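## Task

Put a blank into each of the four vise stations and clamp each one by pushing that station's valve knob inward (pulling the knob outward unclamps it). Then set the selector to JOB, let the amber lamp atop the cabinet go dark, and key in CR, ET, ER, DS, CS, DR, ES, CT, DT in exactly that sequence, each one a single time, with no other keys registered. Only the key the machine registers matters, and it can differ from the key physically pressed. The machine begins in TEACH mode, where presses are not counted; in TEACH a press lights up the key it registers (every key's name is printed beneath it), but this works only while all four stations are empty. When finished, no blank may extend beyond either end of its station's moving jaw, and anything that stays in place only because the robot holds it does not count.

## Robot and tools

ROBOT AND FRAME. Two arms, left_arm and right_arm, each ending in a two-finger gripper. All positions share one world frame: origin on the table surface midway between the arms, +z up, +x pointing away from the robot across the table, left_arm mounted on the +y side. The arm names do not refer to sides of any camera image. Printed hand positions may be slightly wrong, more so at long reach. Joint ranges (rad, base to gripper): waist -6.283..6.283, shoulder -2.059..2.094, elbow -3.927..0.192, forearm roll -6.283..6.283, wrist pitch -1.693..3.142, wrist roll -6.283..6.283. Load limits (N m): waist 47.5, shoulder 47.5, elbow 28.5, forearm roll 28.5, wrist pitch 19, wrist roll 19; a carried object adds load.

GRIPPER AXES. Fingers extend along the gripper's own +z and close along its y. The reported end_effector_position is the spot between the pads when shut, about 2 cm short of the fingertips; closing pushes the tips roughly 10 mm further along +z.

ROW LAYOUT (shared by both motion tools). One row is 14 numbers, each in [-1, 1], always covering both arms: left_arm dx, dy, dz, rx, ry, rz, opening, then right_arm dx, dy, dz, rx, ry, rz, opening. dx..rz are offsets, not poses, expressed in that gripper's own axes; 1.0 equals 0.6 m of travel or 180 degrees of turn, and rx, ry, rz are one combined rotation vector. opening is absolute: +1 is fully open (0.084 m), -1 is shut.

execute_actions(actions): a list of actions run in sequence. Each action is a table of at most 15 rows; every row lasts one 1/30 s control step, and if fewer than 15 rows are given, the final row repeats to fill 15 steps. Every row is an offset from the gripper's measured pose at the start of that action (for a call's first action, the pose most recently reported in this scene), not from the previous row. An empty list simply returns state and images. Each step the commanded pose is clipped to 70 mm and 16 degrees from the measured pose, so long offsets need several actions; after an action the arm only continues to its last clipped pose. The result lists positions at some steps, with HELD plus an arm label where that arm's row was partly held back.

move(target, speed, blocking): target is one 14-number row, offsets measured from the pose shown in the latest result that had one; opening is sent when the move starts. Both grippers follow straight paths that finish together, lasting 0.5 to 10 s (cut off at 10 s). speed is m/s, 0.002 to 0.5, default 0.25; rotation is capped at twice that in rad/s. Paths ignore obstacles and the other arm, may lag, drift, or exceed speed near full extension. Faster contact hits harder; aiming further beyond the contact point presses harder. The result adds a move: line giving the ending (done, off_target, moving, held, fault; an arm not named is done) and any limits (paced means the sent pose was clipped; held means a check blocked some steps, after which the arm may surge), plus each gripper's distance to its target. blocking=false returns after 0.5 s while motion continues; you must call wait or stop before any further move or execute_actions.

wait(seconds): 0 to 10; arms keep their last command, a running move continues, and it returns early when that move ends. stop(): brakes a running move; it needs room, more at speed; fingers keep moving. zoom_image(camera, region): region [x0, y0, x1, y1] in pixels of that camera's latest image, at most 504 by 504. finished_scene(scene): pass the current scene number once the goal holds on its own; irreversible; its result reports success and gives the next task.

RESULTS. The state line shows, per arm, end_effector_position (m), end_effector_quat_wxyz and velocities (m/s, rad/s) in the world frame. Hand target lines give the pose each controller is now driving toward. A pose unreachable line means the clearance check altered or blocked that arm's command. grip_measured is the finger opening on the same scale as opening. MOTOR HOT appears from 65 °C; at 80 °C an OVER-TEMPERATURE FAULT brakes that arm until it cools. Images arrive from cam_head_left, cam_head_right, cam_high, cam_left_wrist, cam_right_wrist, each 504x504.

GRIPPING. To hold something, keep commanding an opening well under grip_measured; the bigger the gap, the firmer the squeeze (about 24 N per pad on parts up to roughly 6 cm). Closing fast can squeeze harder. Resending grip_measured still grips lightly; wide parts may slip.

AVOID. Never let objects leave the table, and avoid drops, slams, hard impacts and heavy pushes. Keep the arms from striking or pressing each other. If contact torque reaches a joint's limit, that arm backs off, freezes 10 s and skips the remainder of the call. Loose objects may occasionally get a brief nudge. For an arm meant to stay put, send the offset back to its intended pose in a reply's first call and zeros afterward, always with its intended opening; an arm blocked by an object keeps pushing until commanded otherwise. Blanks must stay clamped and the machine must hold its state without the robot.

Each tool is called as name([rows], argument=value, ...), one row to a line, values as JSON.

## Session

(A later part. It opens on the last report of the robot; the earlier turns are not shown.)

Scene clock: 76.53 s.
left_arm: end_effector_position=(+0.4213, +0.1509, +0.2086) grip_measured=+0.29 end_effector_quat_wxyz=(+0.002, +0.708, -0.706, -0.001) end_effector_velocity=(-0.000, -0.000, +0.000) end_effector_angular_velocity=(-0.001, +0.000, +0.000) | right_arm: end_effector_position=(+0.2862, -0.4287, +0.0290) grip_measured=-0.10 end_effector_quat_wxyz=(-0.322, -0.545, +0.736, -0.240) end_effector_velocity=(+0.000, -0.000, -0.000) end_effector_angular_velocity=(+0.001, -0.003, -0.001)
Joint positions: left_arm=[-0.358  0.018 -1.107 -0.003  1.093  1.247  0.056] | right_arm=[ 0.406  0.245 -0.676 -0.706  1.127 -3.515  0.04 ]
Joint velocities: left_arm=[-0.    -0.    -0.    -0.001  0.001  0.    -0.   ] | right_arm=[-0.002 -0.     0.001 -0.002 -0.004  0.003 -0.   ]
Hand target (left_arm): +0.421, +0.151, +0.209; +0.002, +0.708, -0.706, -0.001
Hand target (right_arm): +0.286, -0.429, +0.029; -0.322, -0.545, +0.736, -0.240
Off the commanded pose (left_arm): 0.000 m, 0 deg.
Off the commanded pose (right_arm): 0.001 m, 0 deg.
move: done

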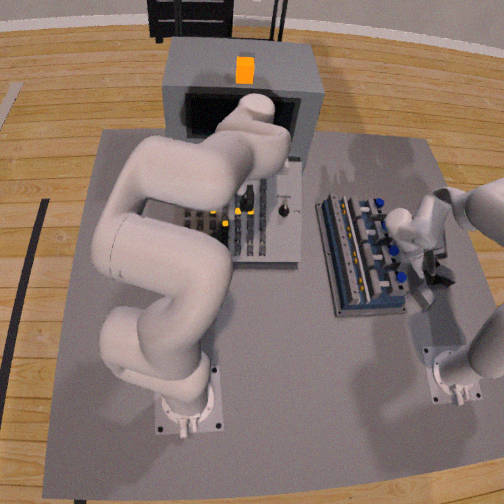

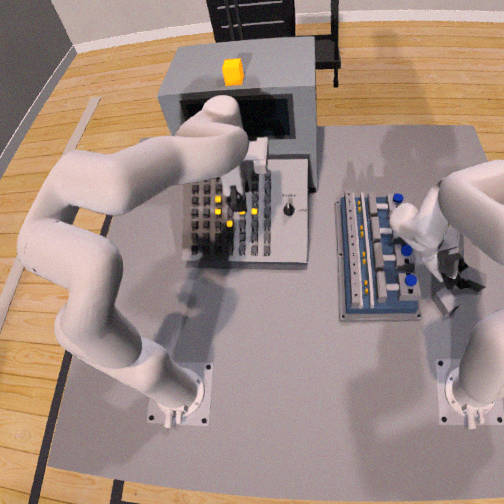

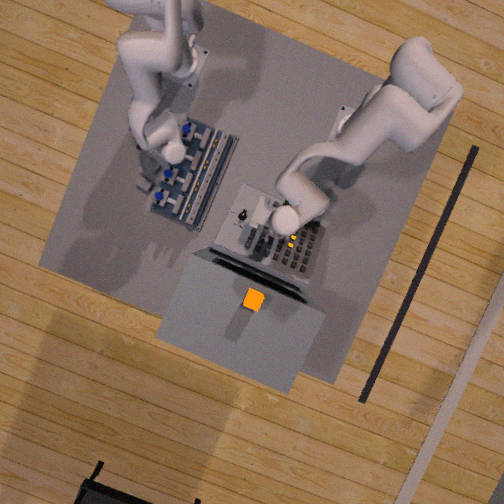

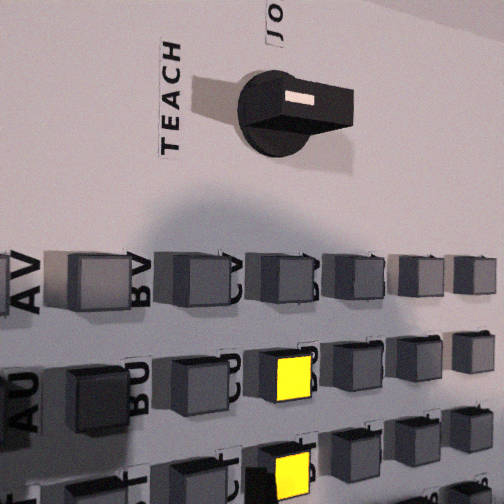

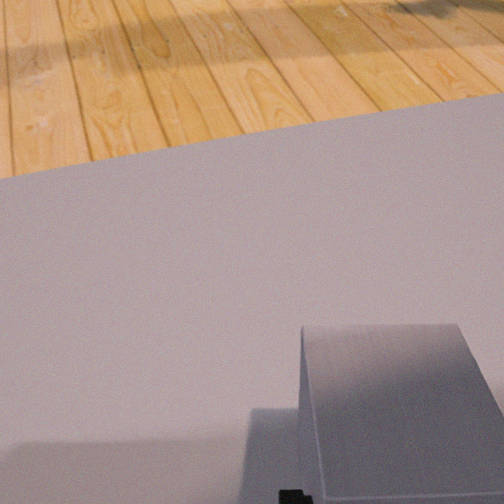

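execute_actions(actions=[])

move(target=[0,0,0,0,0,0,0.3, 0,0,-0.02,0,0,0,0.4], speed=0.05)

move(target=[0,0,0,0,0,0,0.3, 0.05,0,-0.2,0,-0.27,0,0.9])

Scene clock: 79.80 s.
left_arm: end_effector_position=(+0.4213, +0.1509, +0.2086) grip_measured=+0.29 end_effector_quat_wxyz=(+0.002, +0.708, -0.706, -0.001) end_effector_velocity=(+0.000, -0.000, -0.000) end_effector_angular_velocity=(-0.001, -0.000, +0.001) | right_arm: end_effector_position=(+0.2864, -0.4287, +0.0289) grip_measured=-0.10 end_effector_quat_wxyz=(-0.322, -0.545, +0.736, -0.240) end_effector_velocity=(+0.001, -0.000, +0.001) end_effector_angular_velocity=(-0.000, -0.002, +0.002)
Joint positions: left_arm=[-0.358  0.018 -1.107 -0.003  1.093  1.247  0.056] | right_arm=[ 0.406  0.245 -0.676 -0.706  1.127 -3.515  0.04 ]
Joint velocities: left_arm=[-0.    -0.     0.    -0.001 -0.001 -0.     0.   ] | right_arm=[-0.    -0.002  0.    -0.002 -0.    -0.     0.   ]
Hand target (left_arm): +0.421, +0.151, +0.209; +0.002, +0.708, -0.706, -0.001
Hand target (right_arm): +0.286, -0.429, +0.029; -0.322, -0.545, +0.736, -0.240
Off the commanded pose (left_arm): 0.000 m, 0 deg.
Off the commanded pose (right_arm): 0.000 m, 0 deg.

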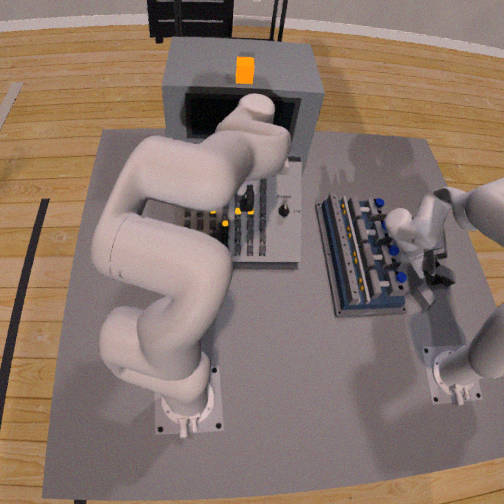

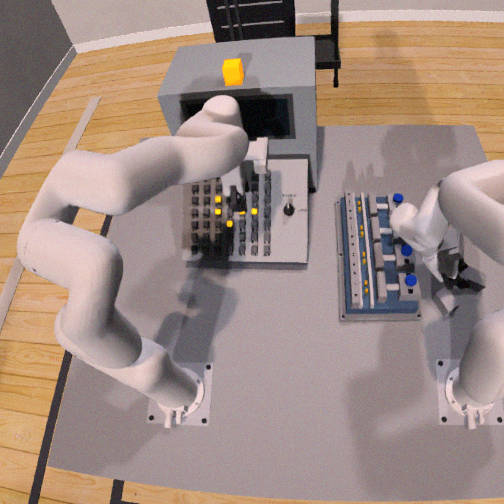

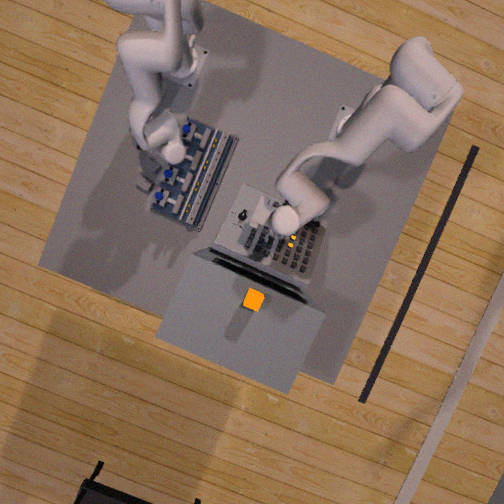

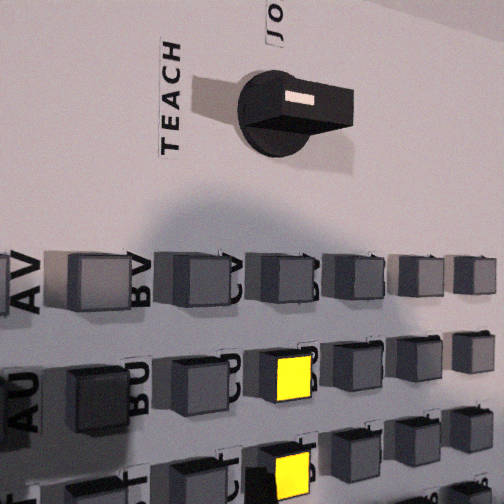

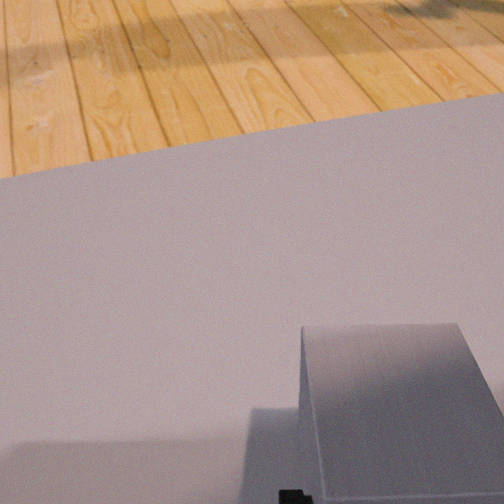

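Scene clock: 80.57 s.
left_arm: end_effector_position=(+0.4213, +0.1509, +0.2086) grip_measured=+0.29 end_effector_quat_wxyz=(+0.002, +0.708, -0.706, -0.001) end_effector_velocity=(-0.000, +0.000, +0.000) end_effector_angular_velocity=(+0.001, -0.000, -0.001) | right_arm: end_effector_position=(+0.2889, -0.4204, +0.0369) grip_measured=+0.39 end_effector_quat_wxyz=(-0.322, -0.545, +0.736, -0.240) end_effector_velocity=(-0.000, -0.000, +0.001) end_effector_angular_velocity=(-0.002, +0.002, +0.000)
Joint positions: left_arm=[-0.358  0.018 -1.107 -0.003  1.093  1.247  0.056] | right_arm=[ 0.428  0.233 -0.694 -0.681  1.156 -3.527  0.061]
Joint velocities: left_arm=[-0.    -0.     0.     0.001  0.     0.     0.   ] | right_arm=[ 0.001  0.    -0.002  0.001  0.004 -0.001  0.   ]
Hand target (left_arm): +0.421, +0.151, +0.209; +0.002, +0.708, -0.706, -0.001
Hand target (right_arm): +0.289, -0.420, +0.037; -0.322, -0.545, +0.736, -0.240
Off the commanded pose (left_arm): 0.000 m, 0 deg.
Off the commanded pose (right_arm): 0.000 m, 0 deg.
move: done

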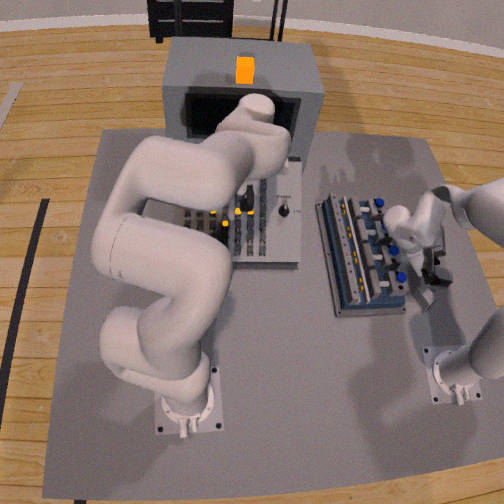

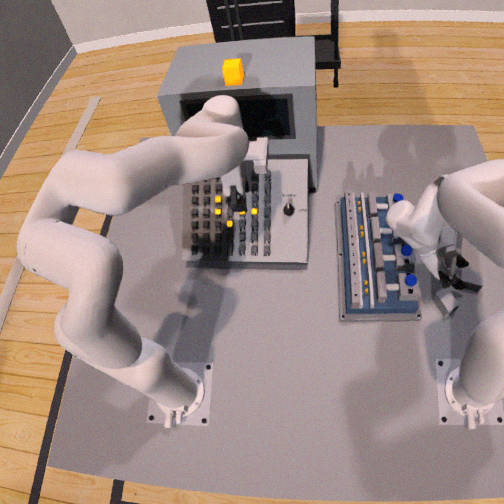

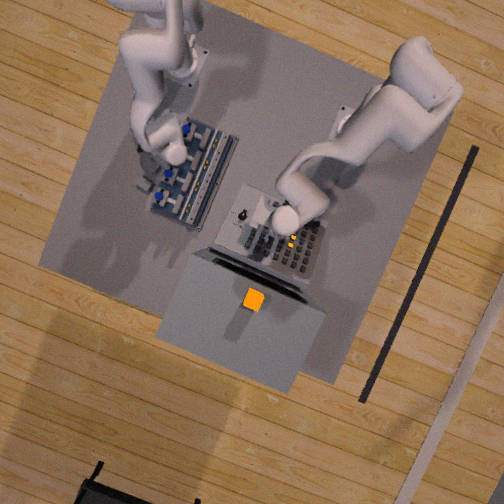

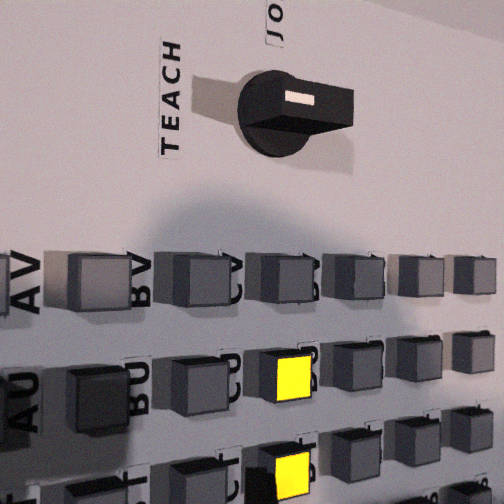

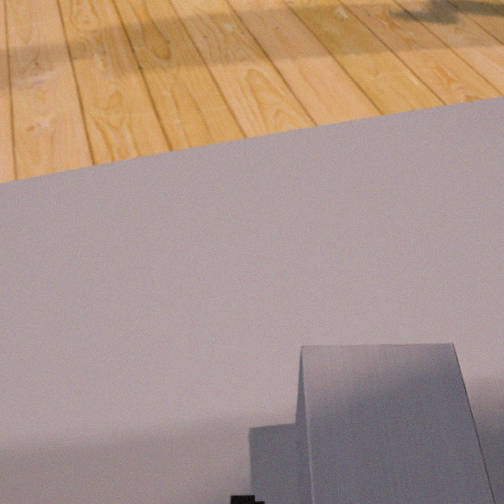

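Scene clock: 82.73 s.
left_arm: end_effector_position=(+0.4213, +0.1509, +0.2086) grip_measured=+0.29 end_effector_quat_wxyz=(+0.002, +0.708, -0.706, -0.001) end_effector_velocity=(-0.000, -0.000, -0.000) end_effector_angular_velocity=(-0.001, +0.000, -0.000) | right_arm: end_effector_position=(+0.3088, -0.3557, +0.1404) grip_measured=+0.90 end_effector_quat_wxyz=(+0.008, -0.595, +0.804, +0.004) end_effector_velocity=(+0.001, +0.001, +0.002) end_effector_angular_velocity=(+0.007, -0.004, +0.001)
Joint positions: left_arm=[-0.358  0.018 -1.107 -0.003  1.093  1.247  0.056] | right_arm=[ 0.195 -0.414 -0.468  0.019  0.871 -4.281  0.08 ]
Joint velocities: left_arm=[-0.    -0.     0.    -0.001 -0.     0.001 -0.   ] | right_arm=[-0.003 -0.003 -0.003  0.009  0.001 -0.01   0.   ]
Hand target (left_arm): +0.421, +0.151, +0.209; +0.002, +0.708, -0.706, -0.001
Hand target (right_arm): +0.309, -0.356, +0.141; +0.009, -0.594, +0.804, +0.004
Off the commanded pose (left_arm): 0.000 m, 0 deg.
Off the commanded pose (right_arm): 0.001 m, 0 deg.
move: done

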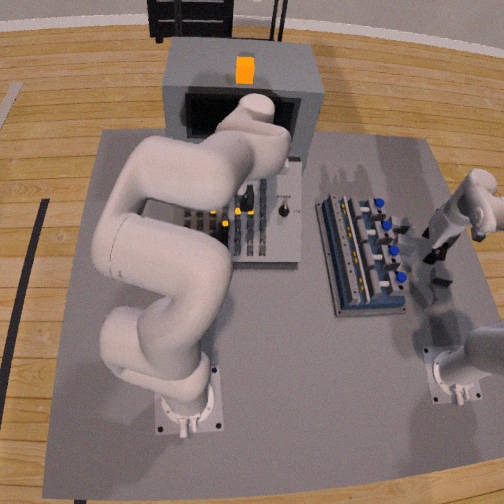

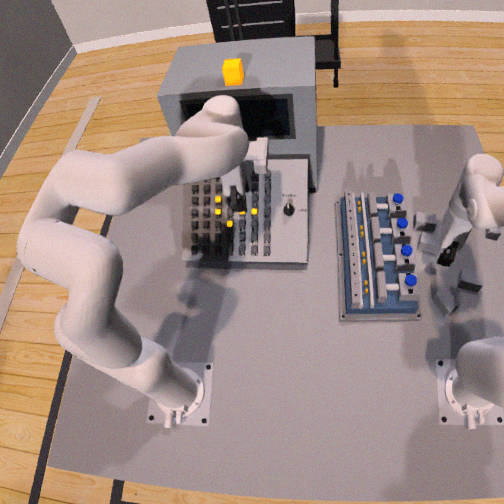

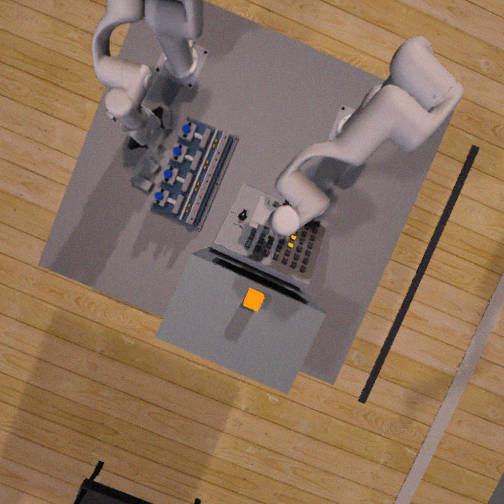

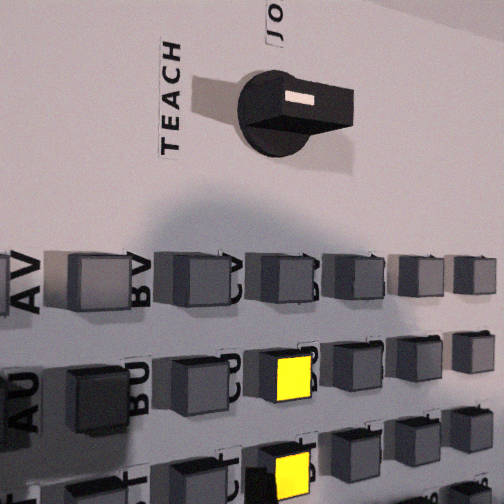

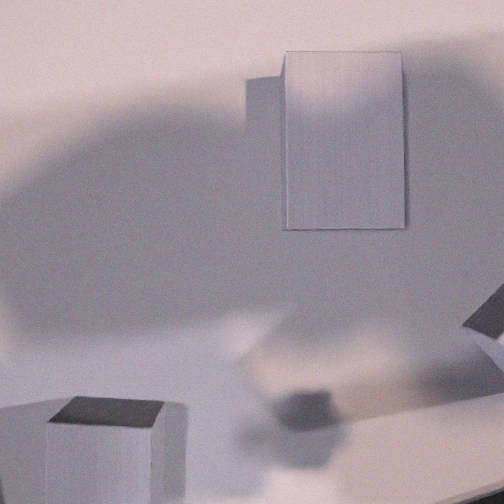

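move(target=[0,0,0,0,0,0,0.3, 0.157,0,0.05,0,0,-0.5,1], speed=0.4)

Scene clock: 86.17 s.
left_arm: end_effector_position=(+0.4213, +0.1509, +0.2086) grip_measured=+0.29 end_effector_quat_wxyz=(+0.002, +0.708, -0.706, -0.001) end_effector_velocity=(-0.000, +0.000, -0.000) end_effector_angular_velocity=(+0.000, +0.002, +0.001) | right_arm: end_effector_position=(+0.2813, -0.4453, +0.1087) grip_measured=+1.00 end_effector_quat_wxyz=(-0.008, +0.989, -0.148, +0.003) end_effector_velocity=(+0.000, -0.001, +0.000) end_effector_angular_velocity=(+0.001, -0.001, +0.008)
Joint positions: left_arm=[-0.358  0.018 -1.107 -0.003  1.093  1.247  0.056] | right_arm=[-0.092 -0.455 -0.334  0.023  0.783 -6.143  0.084]
Joint velocities: left_arm=[ 0.     0.001 -0.001 -0.     0.002  0.     0.   ] | right_arm=[-0.003  0.    -0.     0.002  0.    -0.012 -0.   ]
Hand target (left_arm): +0.421, +0.151, +0.209; +0.002, +0.708, -0.706, -0.001
Hand target (right_arm): +0.281, -0.445, +0.109; -0.008, +0.989, -0.148, +0.003
Off the commanded pose (left_arm): 0.000 m, 0 deg.
Off the commanded pose (right_arm): 0.000 m, 0 deg.
move: done

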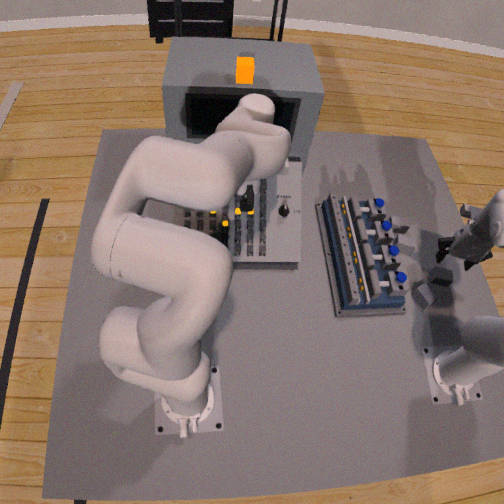

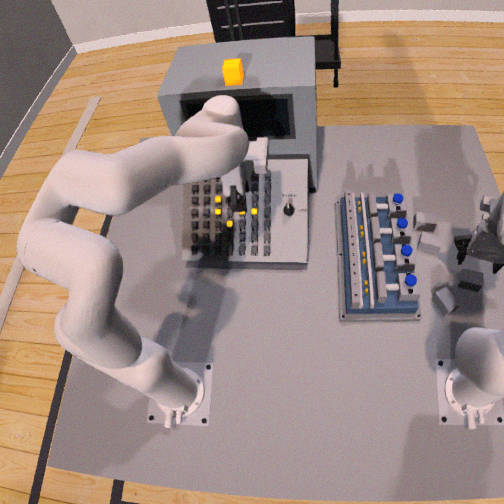

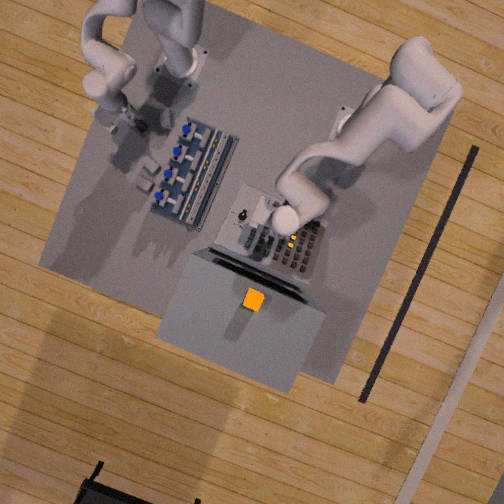

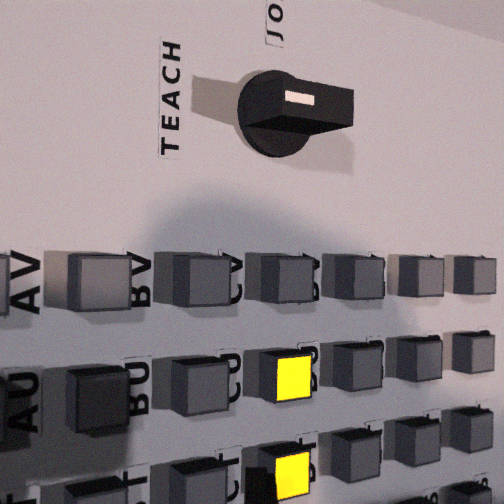

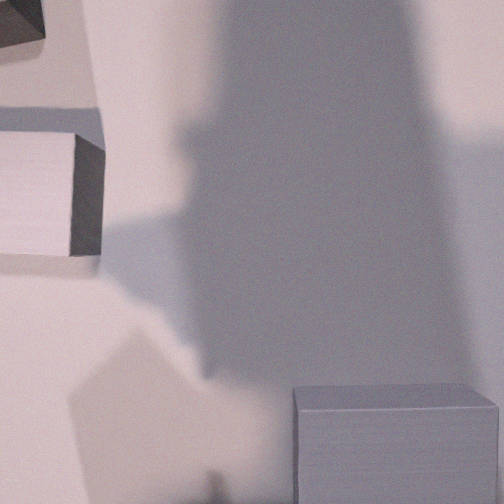

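move(target=[0,0,0,0,0,0,0.3, -0.016,0.01,0.06,0,0,0,1], speed=0.1)

Scene clock: 87.50 s.
left_arm: end_effector_position=(+0.4213, +0.1509, +0.2086) grip_measured=+0.29 end_effector_quat_wxyz=(+0.002, +0.708, -0.706, -0.001) end_effector_velocity=(-0.000, +0.000, +0.000) end_effector_angular_velocity=(+0.001, +0.000, -0.000) | right_arm: end_effector_position=(+0.2708, -0.4476, +0.0730) grip_measured=+1.00 end_effector_quat_wxyz=(-0.008, +0.989, -0.148, +0.003) end_effector_velocity=(+0.001, -0.000, -0.001) end_effector_angular_velocity=(-0.000, -0.002, +0.000)
Joint positions: left_arm=[-0.358  0.018 -1.107 -0.003  1.093  1.247  0.056] | right_arm=[-0.104 -0.386 -0.26   0.027  0.64  -6.161  0.084]
Joint velocities: left_arm=[ 0.    -0.001  0.     0.001  0.     0.     0.   ] | right_arm=[-0.001  0.006  0.002  0.001 -0.01  -0.001 -0.   ]
Hand target (left_arm): +0.421, +0.151, +0.209; +0.002, +0.708, -0.706, -0.001
Hand target (right_arm): +0.271, -0.448, +0.073; -0.008, +0.989, -0.148, +0.003
Off the commanded pose (left_arm): 0.000 m, 0 deg.
Off the commanded pose (right_arm): 0.000 m, 0 deg.
move: done

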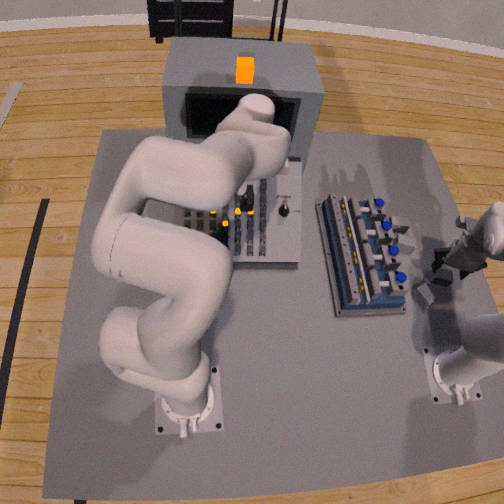

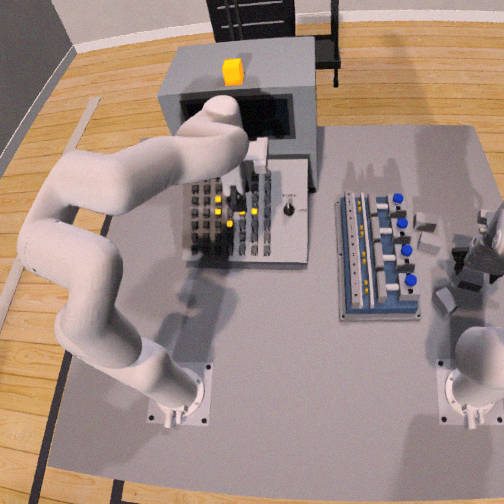

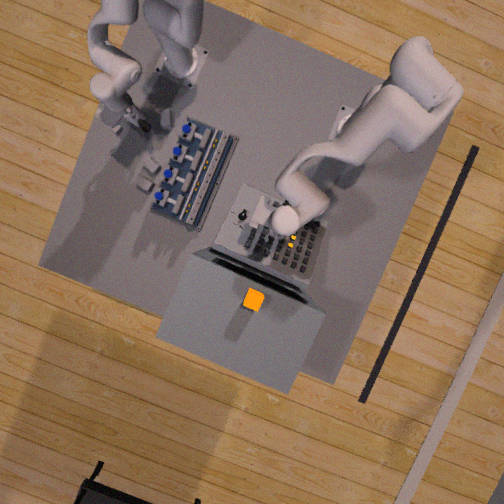

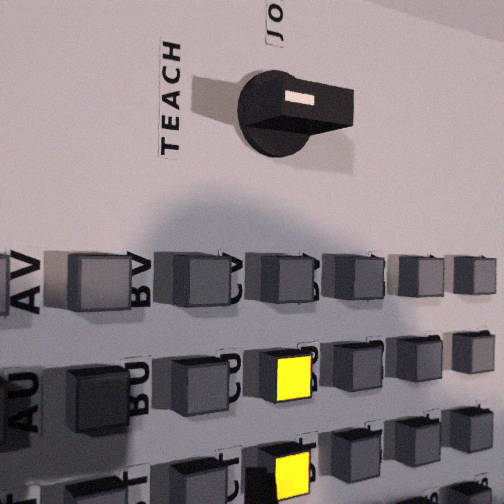

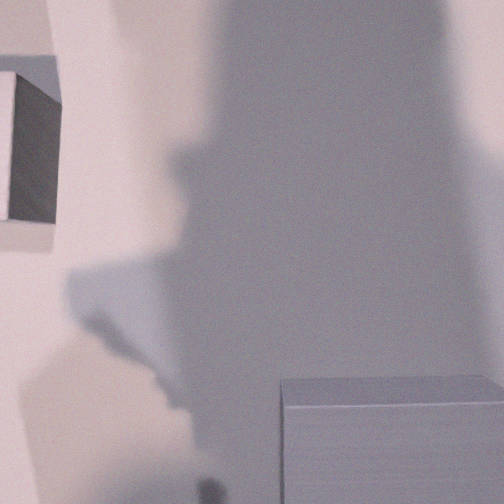

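move(target=[0,0,0,0,0,0,0.3, 0,0.002,0.052,0,0,0,1], speed=0.08)

execute_actions([
  [[0,0,0,0,0,0,0.3,0,0,0,0,0,0,0.6],[0,0,0,0,0,0,0.3,0,0,0,0,0,0,0.6],[0,0,0,0,0,0,0.3,0,0,0,0,0,0,0.6],[0,0,0,0,0,0,0.3,0,0,0,0,0,0,0.4],[0,0,0,0,0,0,0.3,0,0,0,0,0,0,0.4],[0,0,0,0,0,0,0.3,0,0,0,0,0,0,0.3],[0,0,0,0,0,0,0.3,0,0,0,0,0,0,0.3],[0,0,0,0,0,0,0.3,0,0,0,0,0,0,0.1],[0,0,0,0,0,0,0.3,0,0,0,0,0,0,-0.4]],
])

Scene clock: 89.47 s.
left_arm: end_effector_position=(+0.4213, +0.1509, +0.2086) grip_measured=+0.29 end_effector_quat_wxyz=(+0.002, +0.708, -0.706, -0.001) end_effector_velocity=(+0.000, -0.000, +0.000) end_effector_angular_velocity=(-0.001, -0.001, +0.001) | right_arm: end_effector_position=(+0.2708, -0.4482, +0.0420) grip_measured=+1.00 end_effector_quat_wxyz=(-0.008, +0.989, -0.148, +0.004) end_effector_velocity=(-0.001, +0.000, -0.002) end_effector_angular_velocity=(+0.001, +0.003, -0.002)
Joint positions: left_arm=[-0.358  0.018 -1.107 -0.003  1.093  1.247  0.056] | right_arm=[-0.104 -0.264 -0.239  0.034  0.496 -6.169  0.084]
Joint velocities: left_arm=[ 0.     0.    -0.001 -0.001 -0.    -0.     0.   ] | right_arm=[-0.001  0.007  0.002  0.001 -0.006 -0.    -0.   ]
Hand target (left_arm): +0.421, +0.151, +0.209; +0.002, +0.708, -0.706, -0.001
Hand target (right_arm): +0.271, -0.448, +0.042; -0.008, +0.989, -0.148, +0.003
Off the commanded pose (left_arm): 0.000 m, 0 deg.
Off the commanded pose (right_arm): 0.000 m, 0 deg.
move: done

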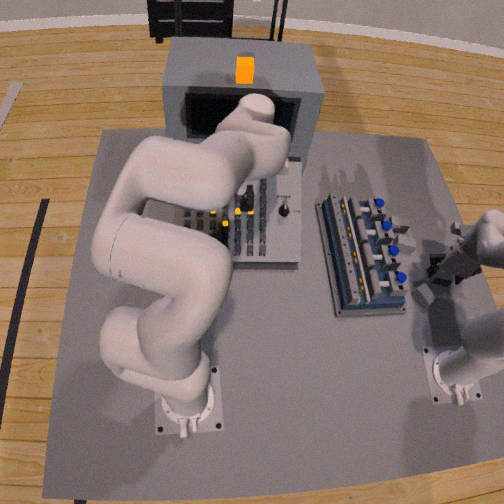

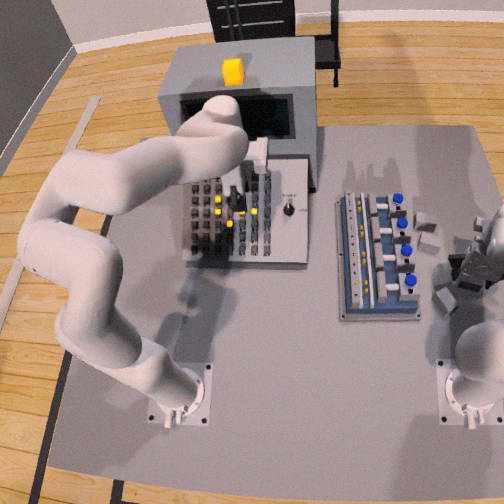

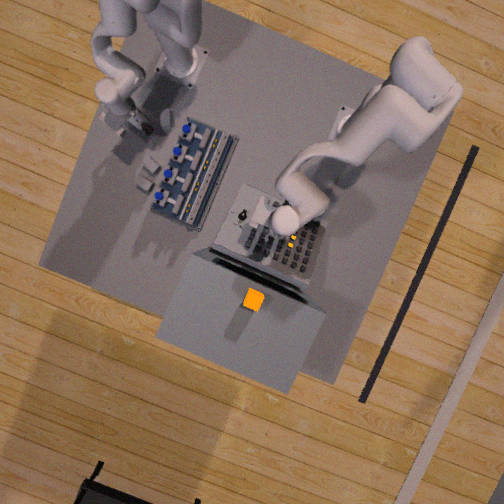

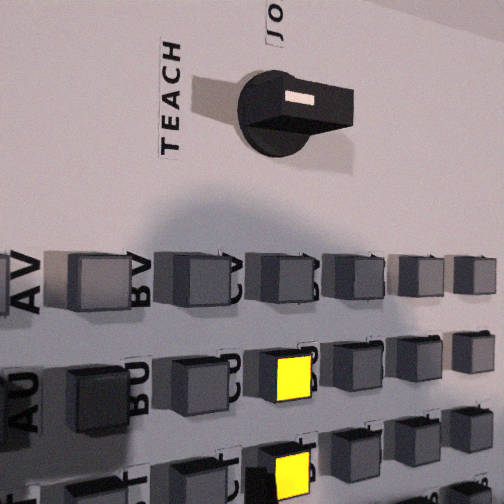

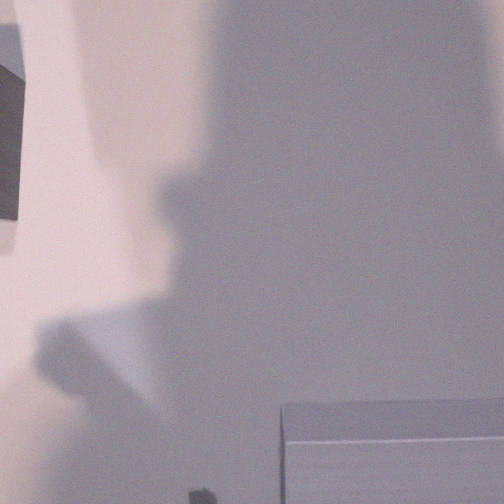

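Scene clock: 89.97 s.
left_arm: end_effector_position=(+0.4213, +0.1509, +0.2086) grip_measured=+0.29 end_effector_quat_wxyz=(+0.002, +0.708, -0.706, -0.001) end_effector_velocity=(-0.000, +0.000, -0.000) end_effector_angular_velocity=(-0.000, +0.001, +0.000) | right_arm: end_effector_position=(+0.2710, -0.4482, +0.0421) grip_measured=+0.37 end_effector_quat_wxyz=(-0.008, +0.989, -0.148, +0.004) end_effector_velocity=(+0.001, -0.000, +0.001) end_effector_angular_velocity=(+0.000, -0.003, -0.001)
Joint positions: left_arm=[-0.358  0.018 -1.107 -0.003  1.093  1.247  0.056] | right_arm=[-0.104 -0.264 -0.24   0.034  0.496 -6.169  0.06 ]
Joint velocities: left_arm=[ 0.     0.    -0.    -0.     0.001  0.    -0.   ] | right_arm=[-0.    -0.002 -0.001  0.002 -0.    -0.     0.   ]
Hand target (left_arm): +0.421, +0.151, +0.209; +0.002, +0.708, -0.706, -0.001
Hand target (right_arm): +0.271, -0.448, +0.042; -0.008, +0.989, -0.148, +0.004
Off the commanded pose (left_arm): 0.000 m, 0 deg.
Off the commanded pose (right_arm): 0.000 m, 0 deg.
Step readings (end_effector_position):
0: left_arm (+0.4213, +0.1509, +0.2086) | right_arm (+0.2708, -0.4482, +0.0420)
1: left_arm (+0.4213, +0.1509, +0.2086) | right_arm (+0.2708, -0.4482, +0.0420)
2: left_arm (+0.4213, +0.1509, +0.2086) | right_arm (+0.2708, -0.4482, +0.0420)
4: left_arm (+0.4213, +0.1509, +0.2086) | right_arm (+0.2708, -0.4482, +0.0420)
8: left_arm (+0.4213, +0.1509, +0.2086) | right_arm (+0.2710, -0.4483, +0.0422)
15: end_effector_position above

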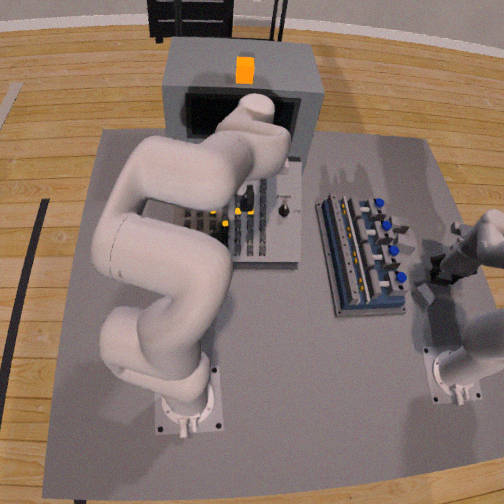

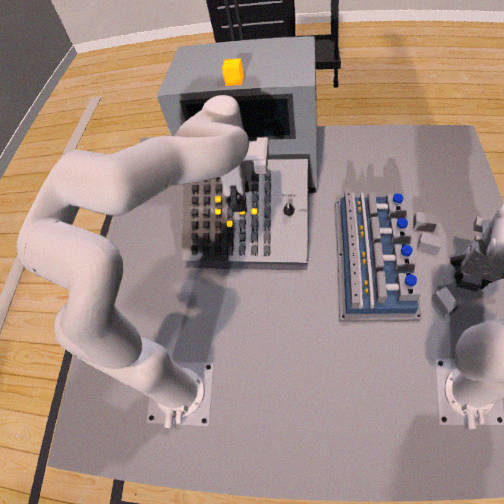

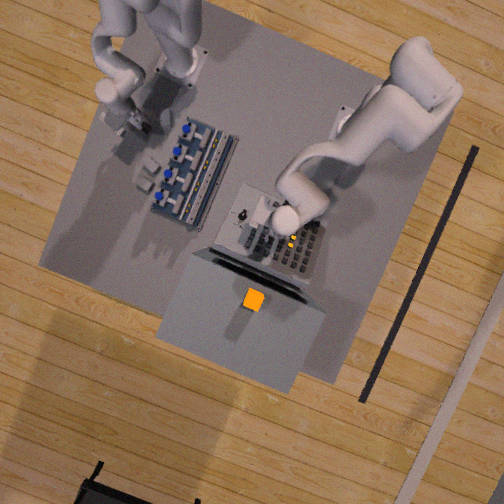

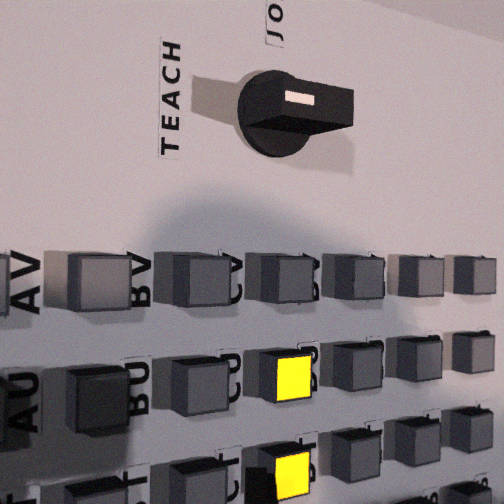

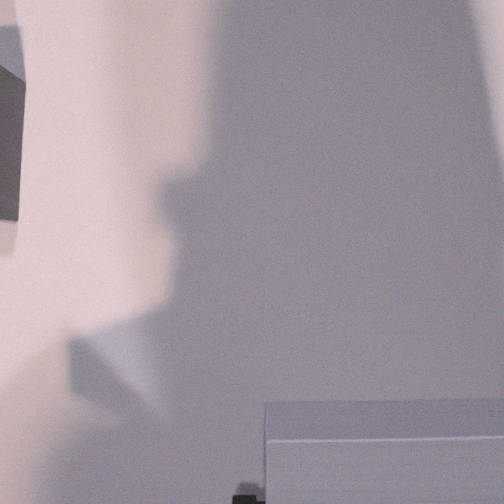

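move(target=[0,0,0,0,0,0,0.3, 0,0,-0.225,0,0,0,-0.4])

move(target=[0,0,0,0,0,0,0.3, -0.059,-0.5,0,0,0,0.405,-0.4], speed=0.4)

Scene clock: 95.83 s.
left_arm: end_effector_position=(+0.4213, +0.1509, +0.2086) grip_measured=+0.29 end_effector_quat_wxyz=(+0.002, +0.708, -0.706, -0.001) end_effector_velocity=(-0.000, +0.000, +0.000) end_effector_angular_velocity=(+0.000, +0.001, -0.000) | right_arm: end_effector_position=(+0.2697, -0.4506, +0.1765) grip_measured=+0.37 end_effector_quat_wxyz=(-0.008, +0.989, -0.148, +0.003) end_effector_velocity=(+0.002, -0.000, +0.005) end_effector_angular_velocity=(-0.001, -0.009, -0.001)
Joint positions: left_arm=[-0.358  0.018 -1.107 -0.003  1.093  1.247  0.056] | right_arm=[-0.118 -0.639 -0.421  0.018  1.054 -6.161  0.06 ]
Joint velocities: left_arm=[-0.    -0.    -0.     0.     0.001 -0.    -0.   ] | right_arm=[-0.001 -0.008 -0.008  0.001  0.006  0.     0.   ]
Hand target (left_arm): +0.421, +0.151, +0.209; +0.002, +0.708, -0.706, -0.001
Hand target (right_arm): +0.270, -0.451, +0.177; -0.008, +0.989, -0.148, +0.004
Off the commanded pose (left_arm): 0.000 m, 0 deg.
Off the commanded pose (right_arm): 0.001 m, 0 deg.
move: done

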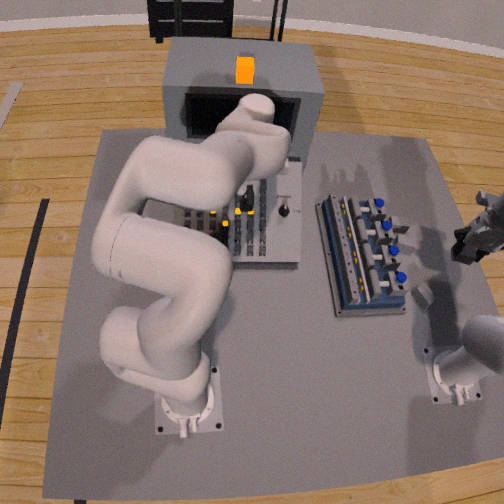

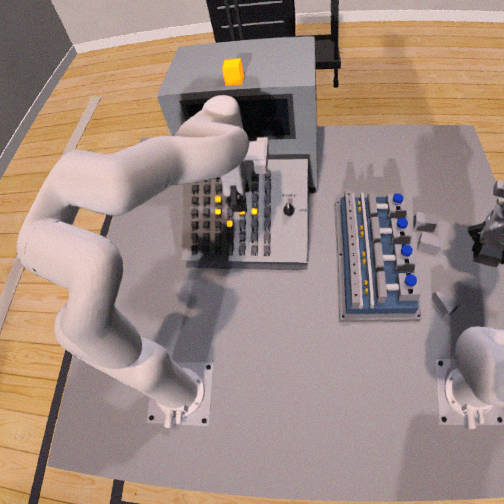

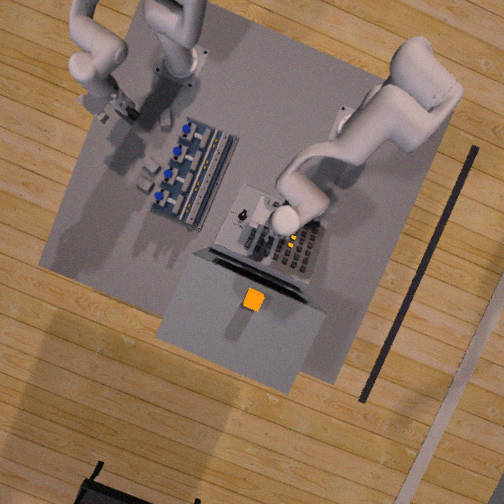

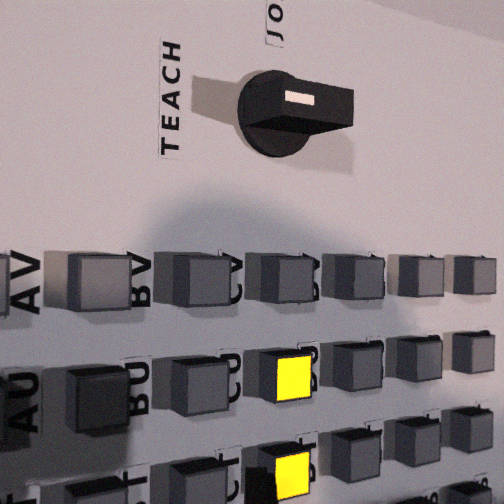

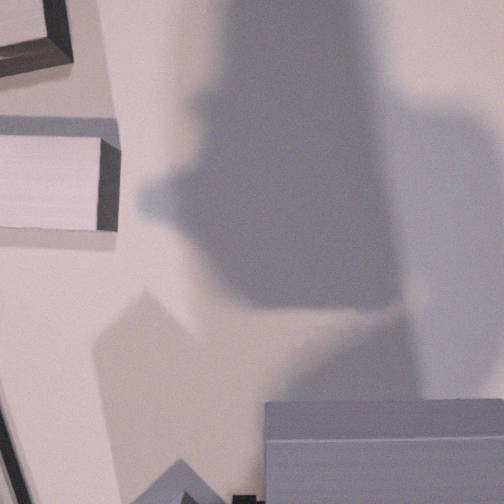

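Scene clock: 98.00 s.
left_arm: end_effector_position=(+0.4213, +0.1509, +0.2086) grip_measured=+0.29 end_effector_quat_wxyz=(+0.002, +0.708, -0.706, -0.001) end_effector_velocity=(-0.000, +0.000, +0.000) end_effector_angular_velocity=(+0.000, -0.000, -0.000) | right_arm: end_effector_position=(+0.3239, -0.1531, +0.1818) grip_measured=+0.37 end_effector_quat_wxyz=(-0.010, +0.707, -0.707, -0.003) end_effector_velocity=(+0.001, +0.002, +0.001) end_effector_angular_velocity=(-0.005, +0.000, -0.006)
Joint positions: left_arm=[-0.358  0.018 -1.107 -0.003  1.093  1.247  0.056] | right_arm=[ 0.687 -0.14  -0.847  0.011  0.968 -4.081  0.06 ]
Joint velocities: left_arm=[ 0.    -0.001  0.001  0.     0.     0.     0.   ] | right_arm=[ 0.004  0.007 -0.009 -0.005  0.006  0.012  0.   ]
Hand target (left_arm): +0.421, +0.151, +0.209; +0.002, +0.708, -0.706, -0.001
Hand target (right_arm): +0.324, -0.153, +0.182; -0.009, +0.707, -0.707, -0.003
Off the commanded pose (left_arm): 0.000 m, 0 deg.
Off the commanded pose (right_arm): 0.001 m, 0 deg.
move: done

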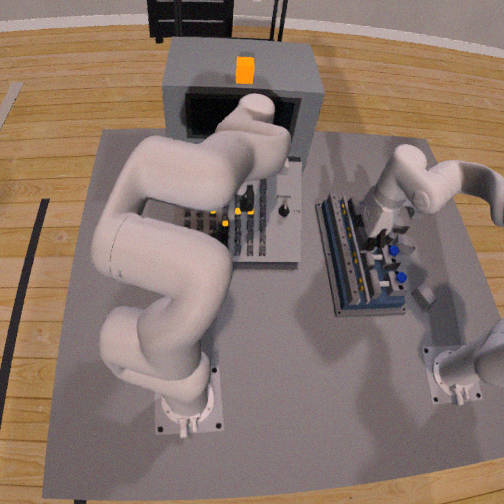

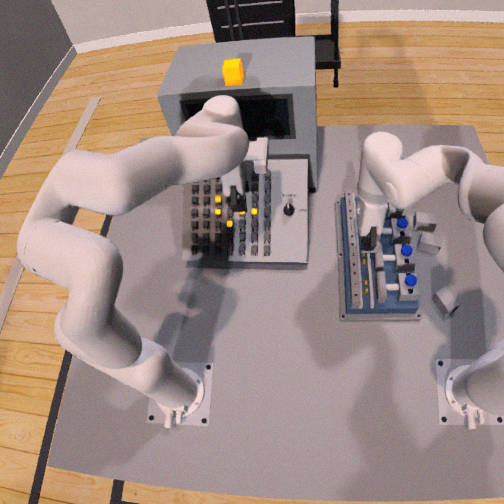

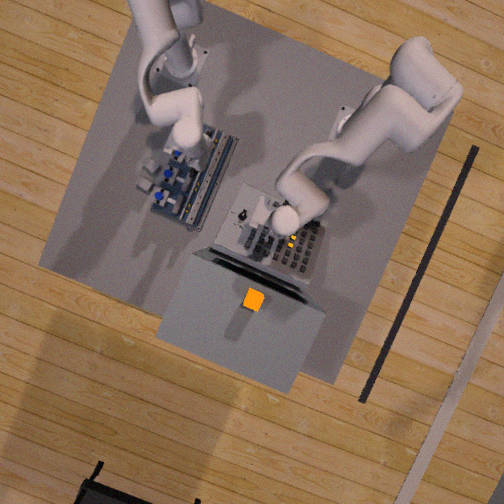

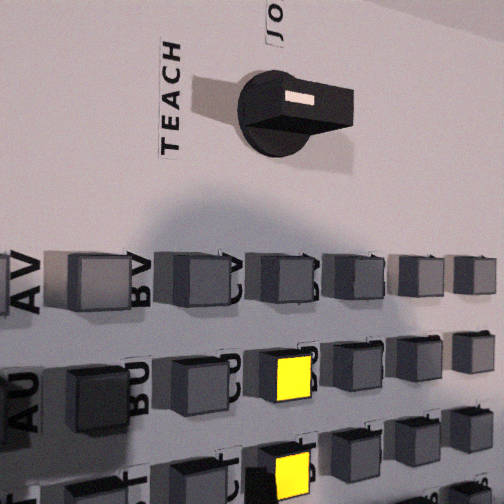

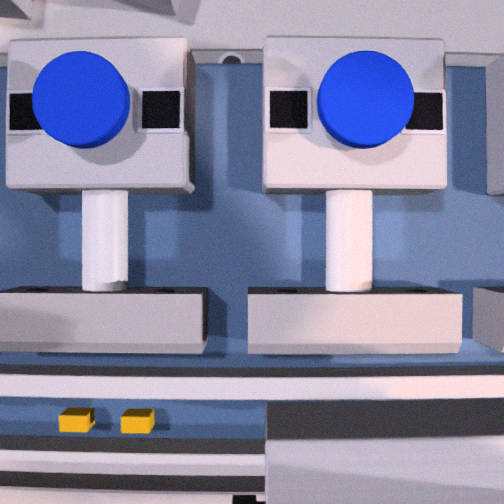

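move(target=[0,0,0,0,0,0,0.3, -0.002,0.001,0.095,-0.003,0.005,0,-0.4], speed=0.15)

Scene clock: 99.50 s.
left_arm: end_effector_position=(+0.4213, +0.1509, +0.2086) grip_measured=+0.29 end_effector_quat_wxyz=(+0.002, +0.708, -0.706, -0.001) end_effector_velocity=(-0.000, -0.000, +0.000) end_effector_angular_velocity=(-0.001, -0.000, +0.000) | right_arm: end_effector_position=(+0.3239, -0.1507, +0.1255) grip_measured=+0.37 end_effector_quat_wxyz=(-0.001, +0.708, -0.707, -0.001) end_effector_velocity=(-0.002, -0.001, -0.003) end_effector_angular_velocity=(-0.004, +0.004, -0.000)
Joint positions: left_arm=[-0.358  0.018 -1.107 -0.003  1.093  1.247  0.056] | right_arm=[ 0.695 -0.035 -0.787  0.003  0.819 -4.069  0.06 ]
Joint velocities: left_arm=[-0.    -0.001  0.    -0.001  0.    -0.    -0.   ] | right_arm=[ 0.     0.004  0.005 -0.    -0.003  0.001 -0.   ]
Hand target (left_arm): +0.421, +0.151, +0.209; +0.002, +0.708, -0.706, -0.001
Hand target (right_arm): +0.324, -0.151, +0.125; -0.001, +0.708, -0.707, -0.001
Off the commanded pose (left_arm): 0.000 m, 0 deg.
Off the commanded pose (right_arm): 0.001 m, 0 deg.
move: done

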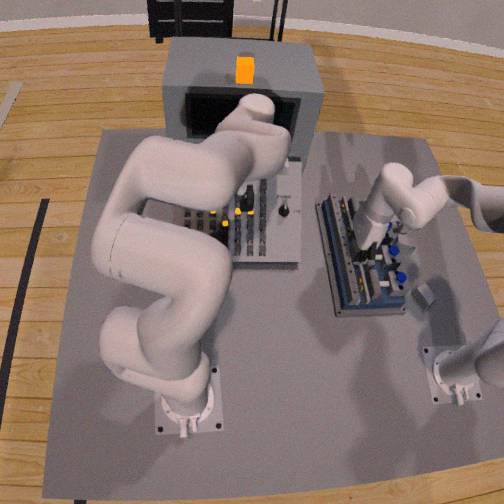

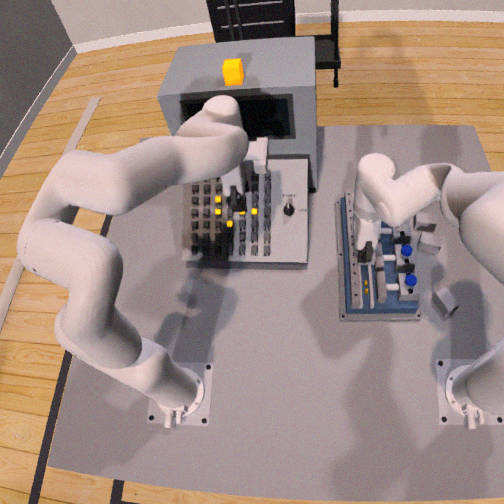

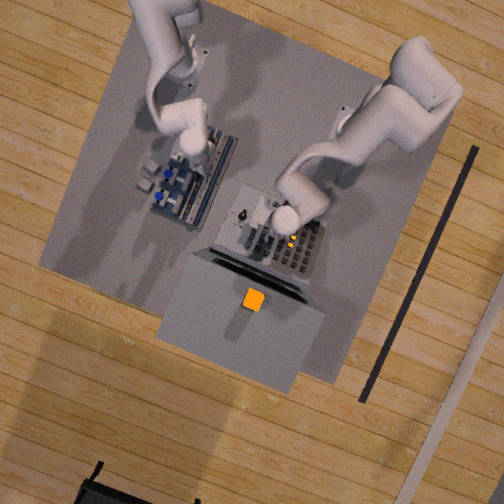

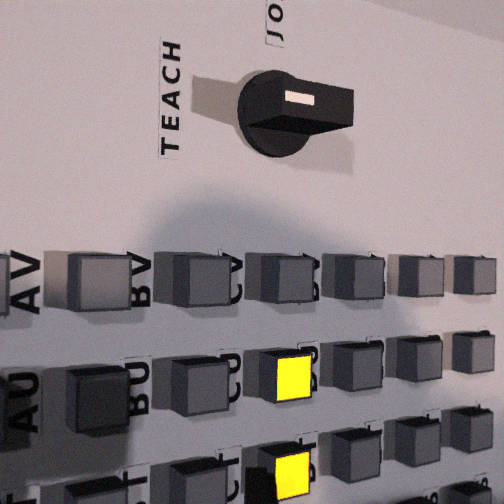

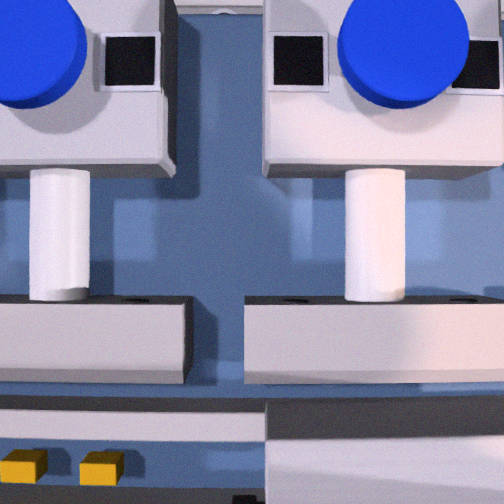

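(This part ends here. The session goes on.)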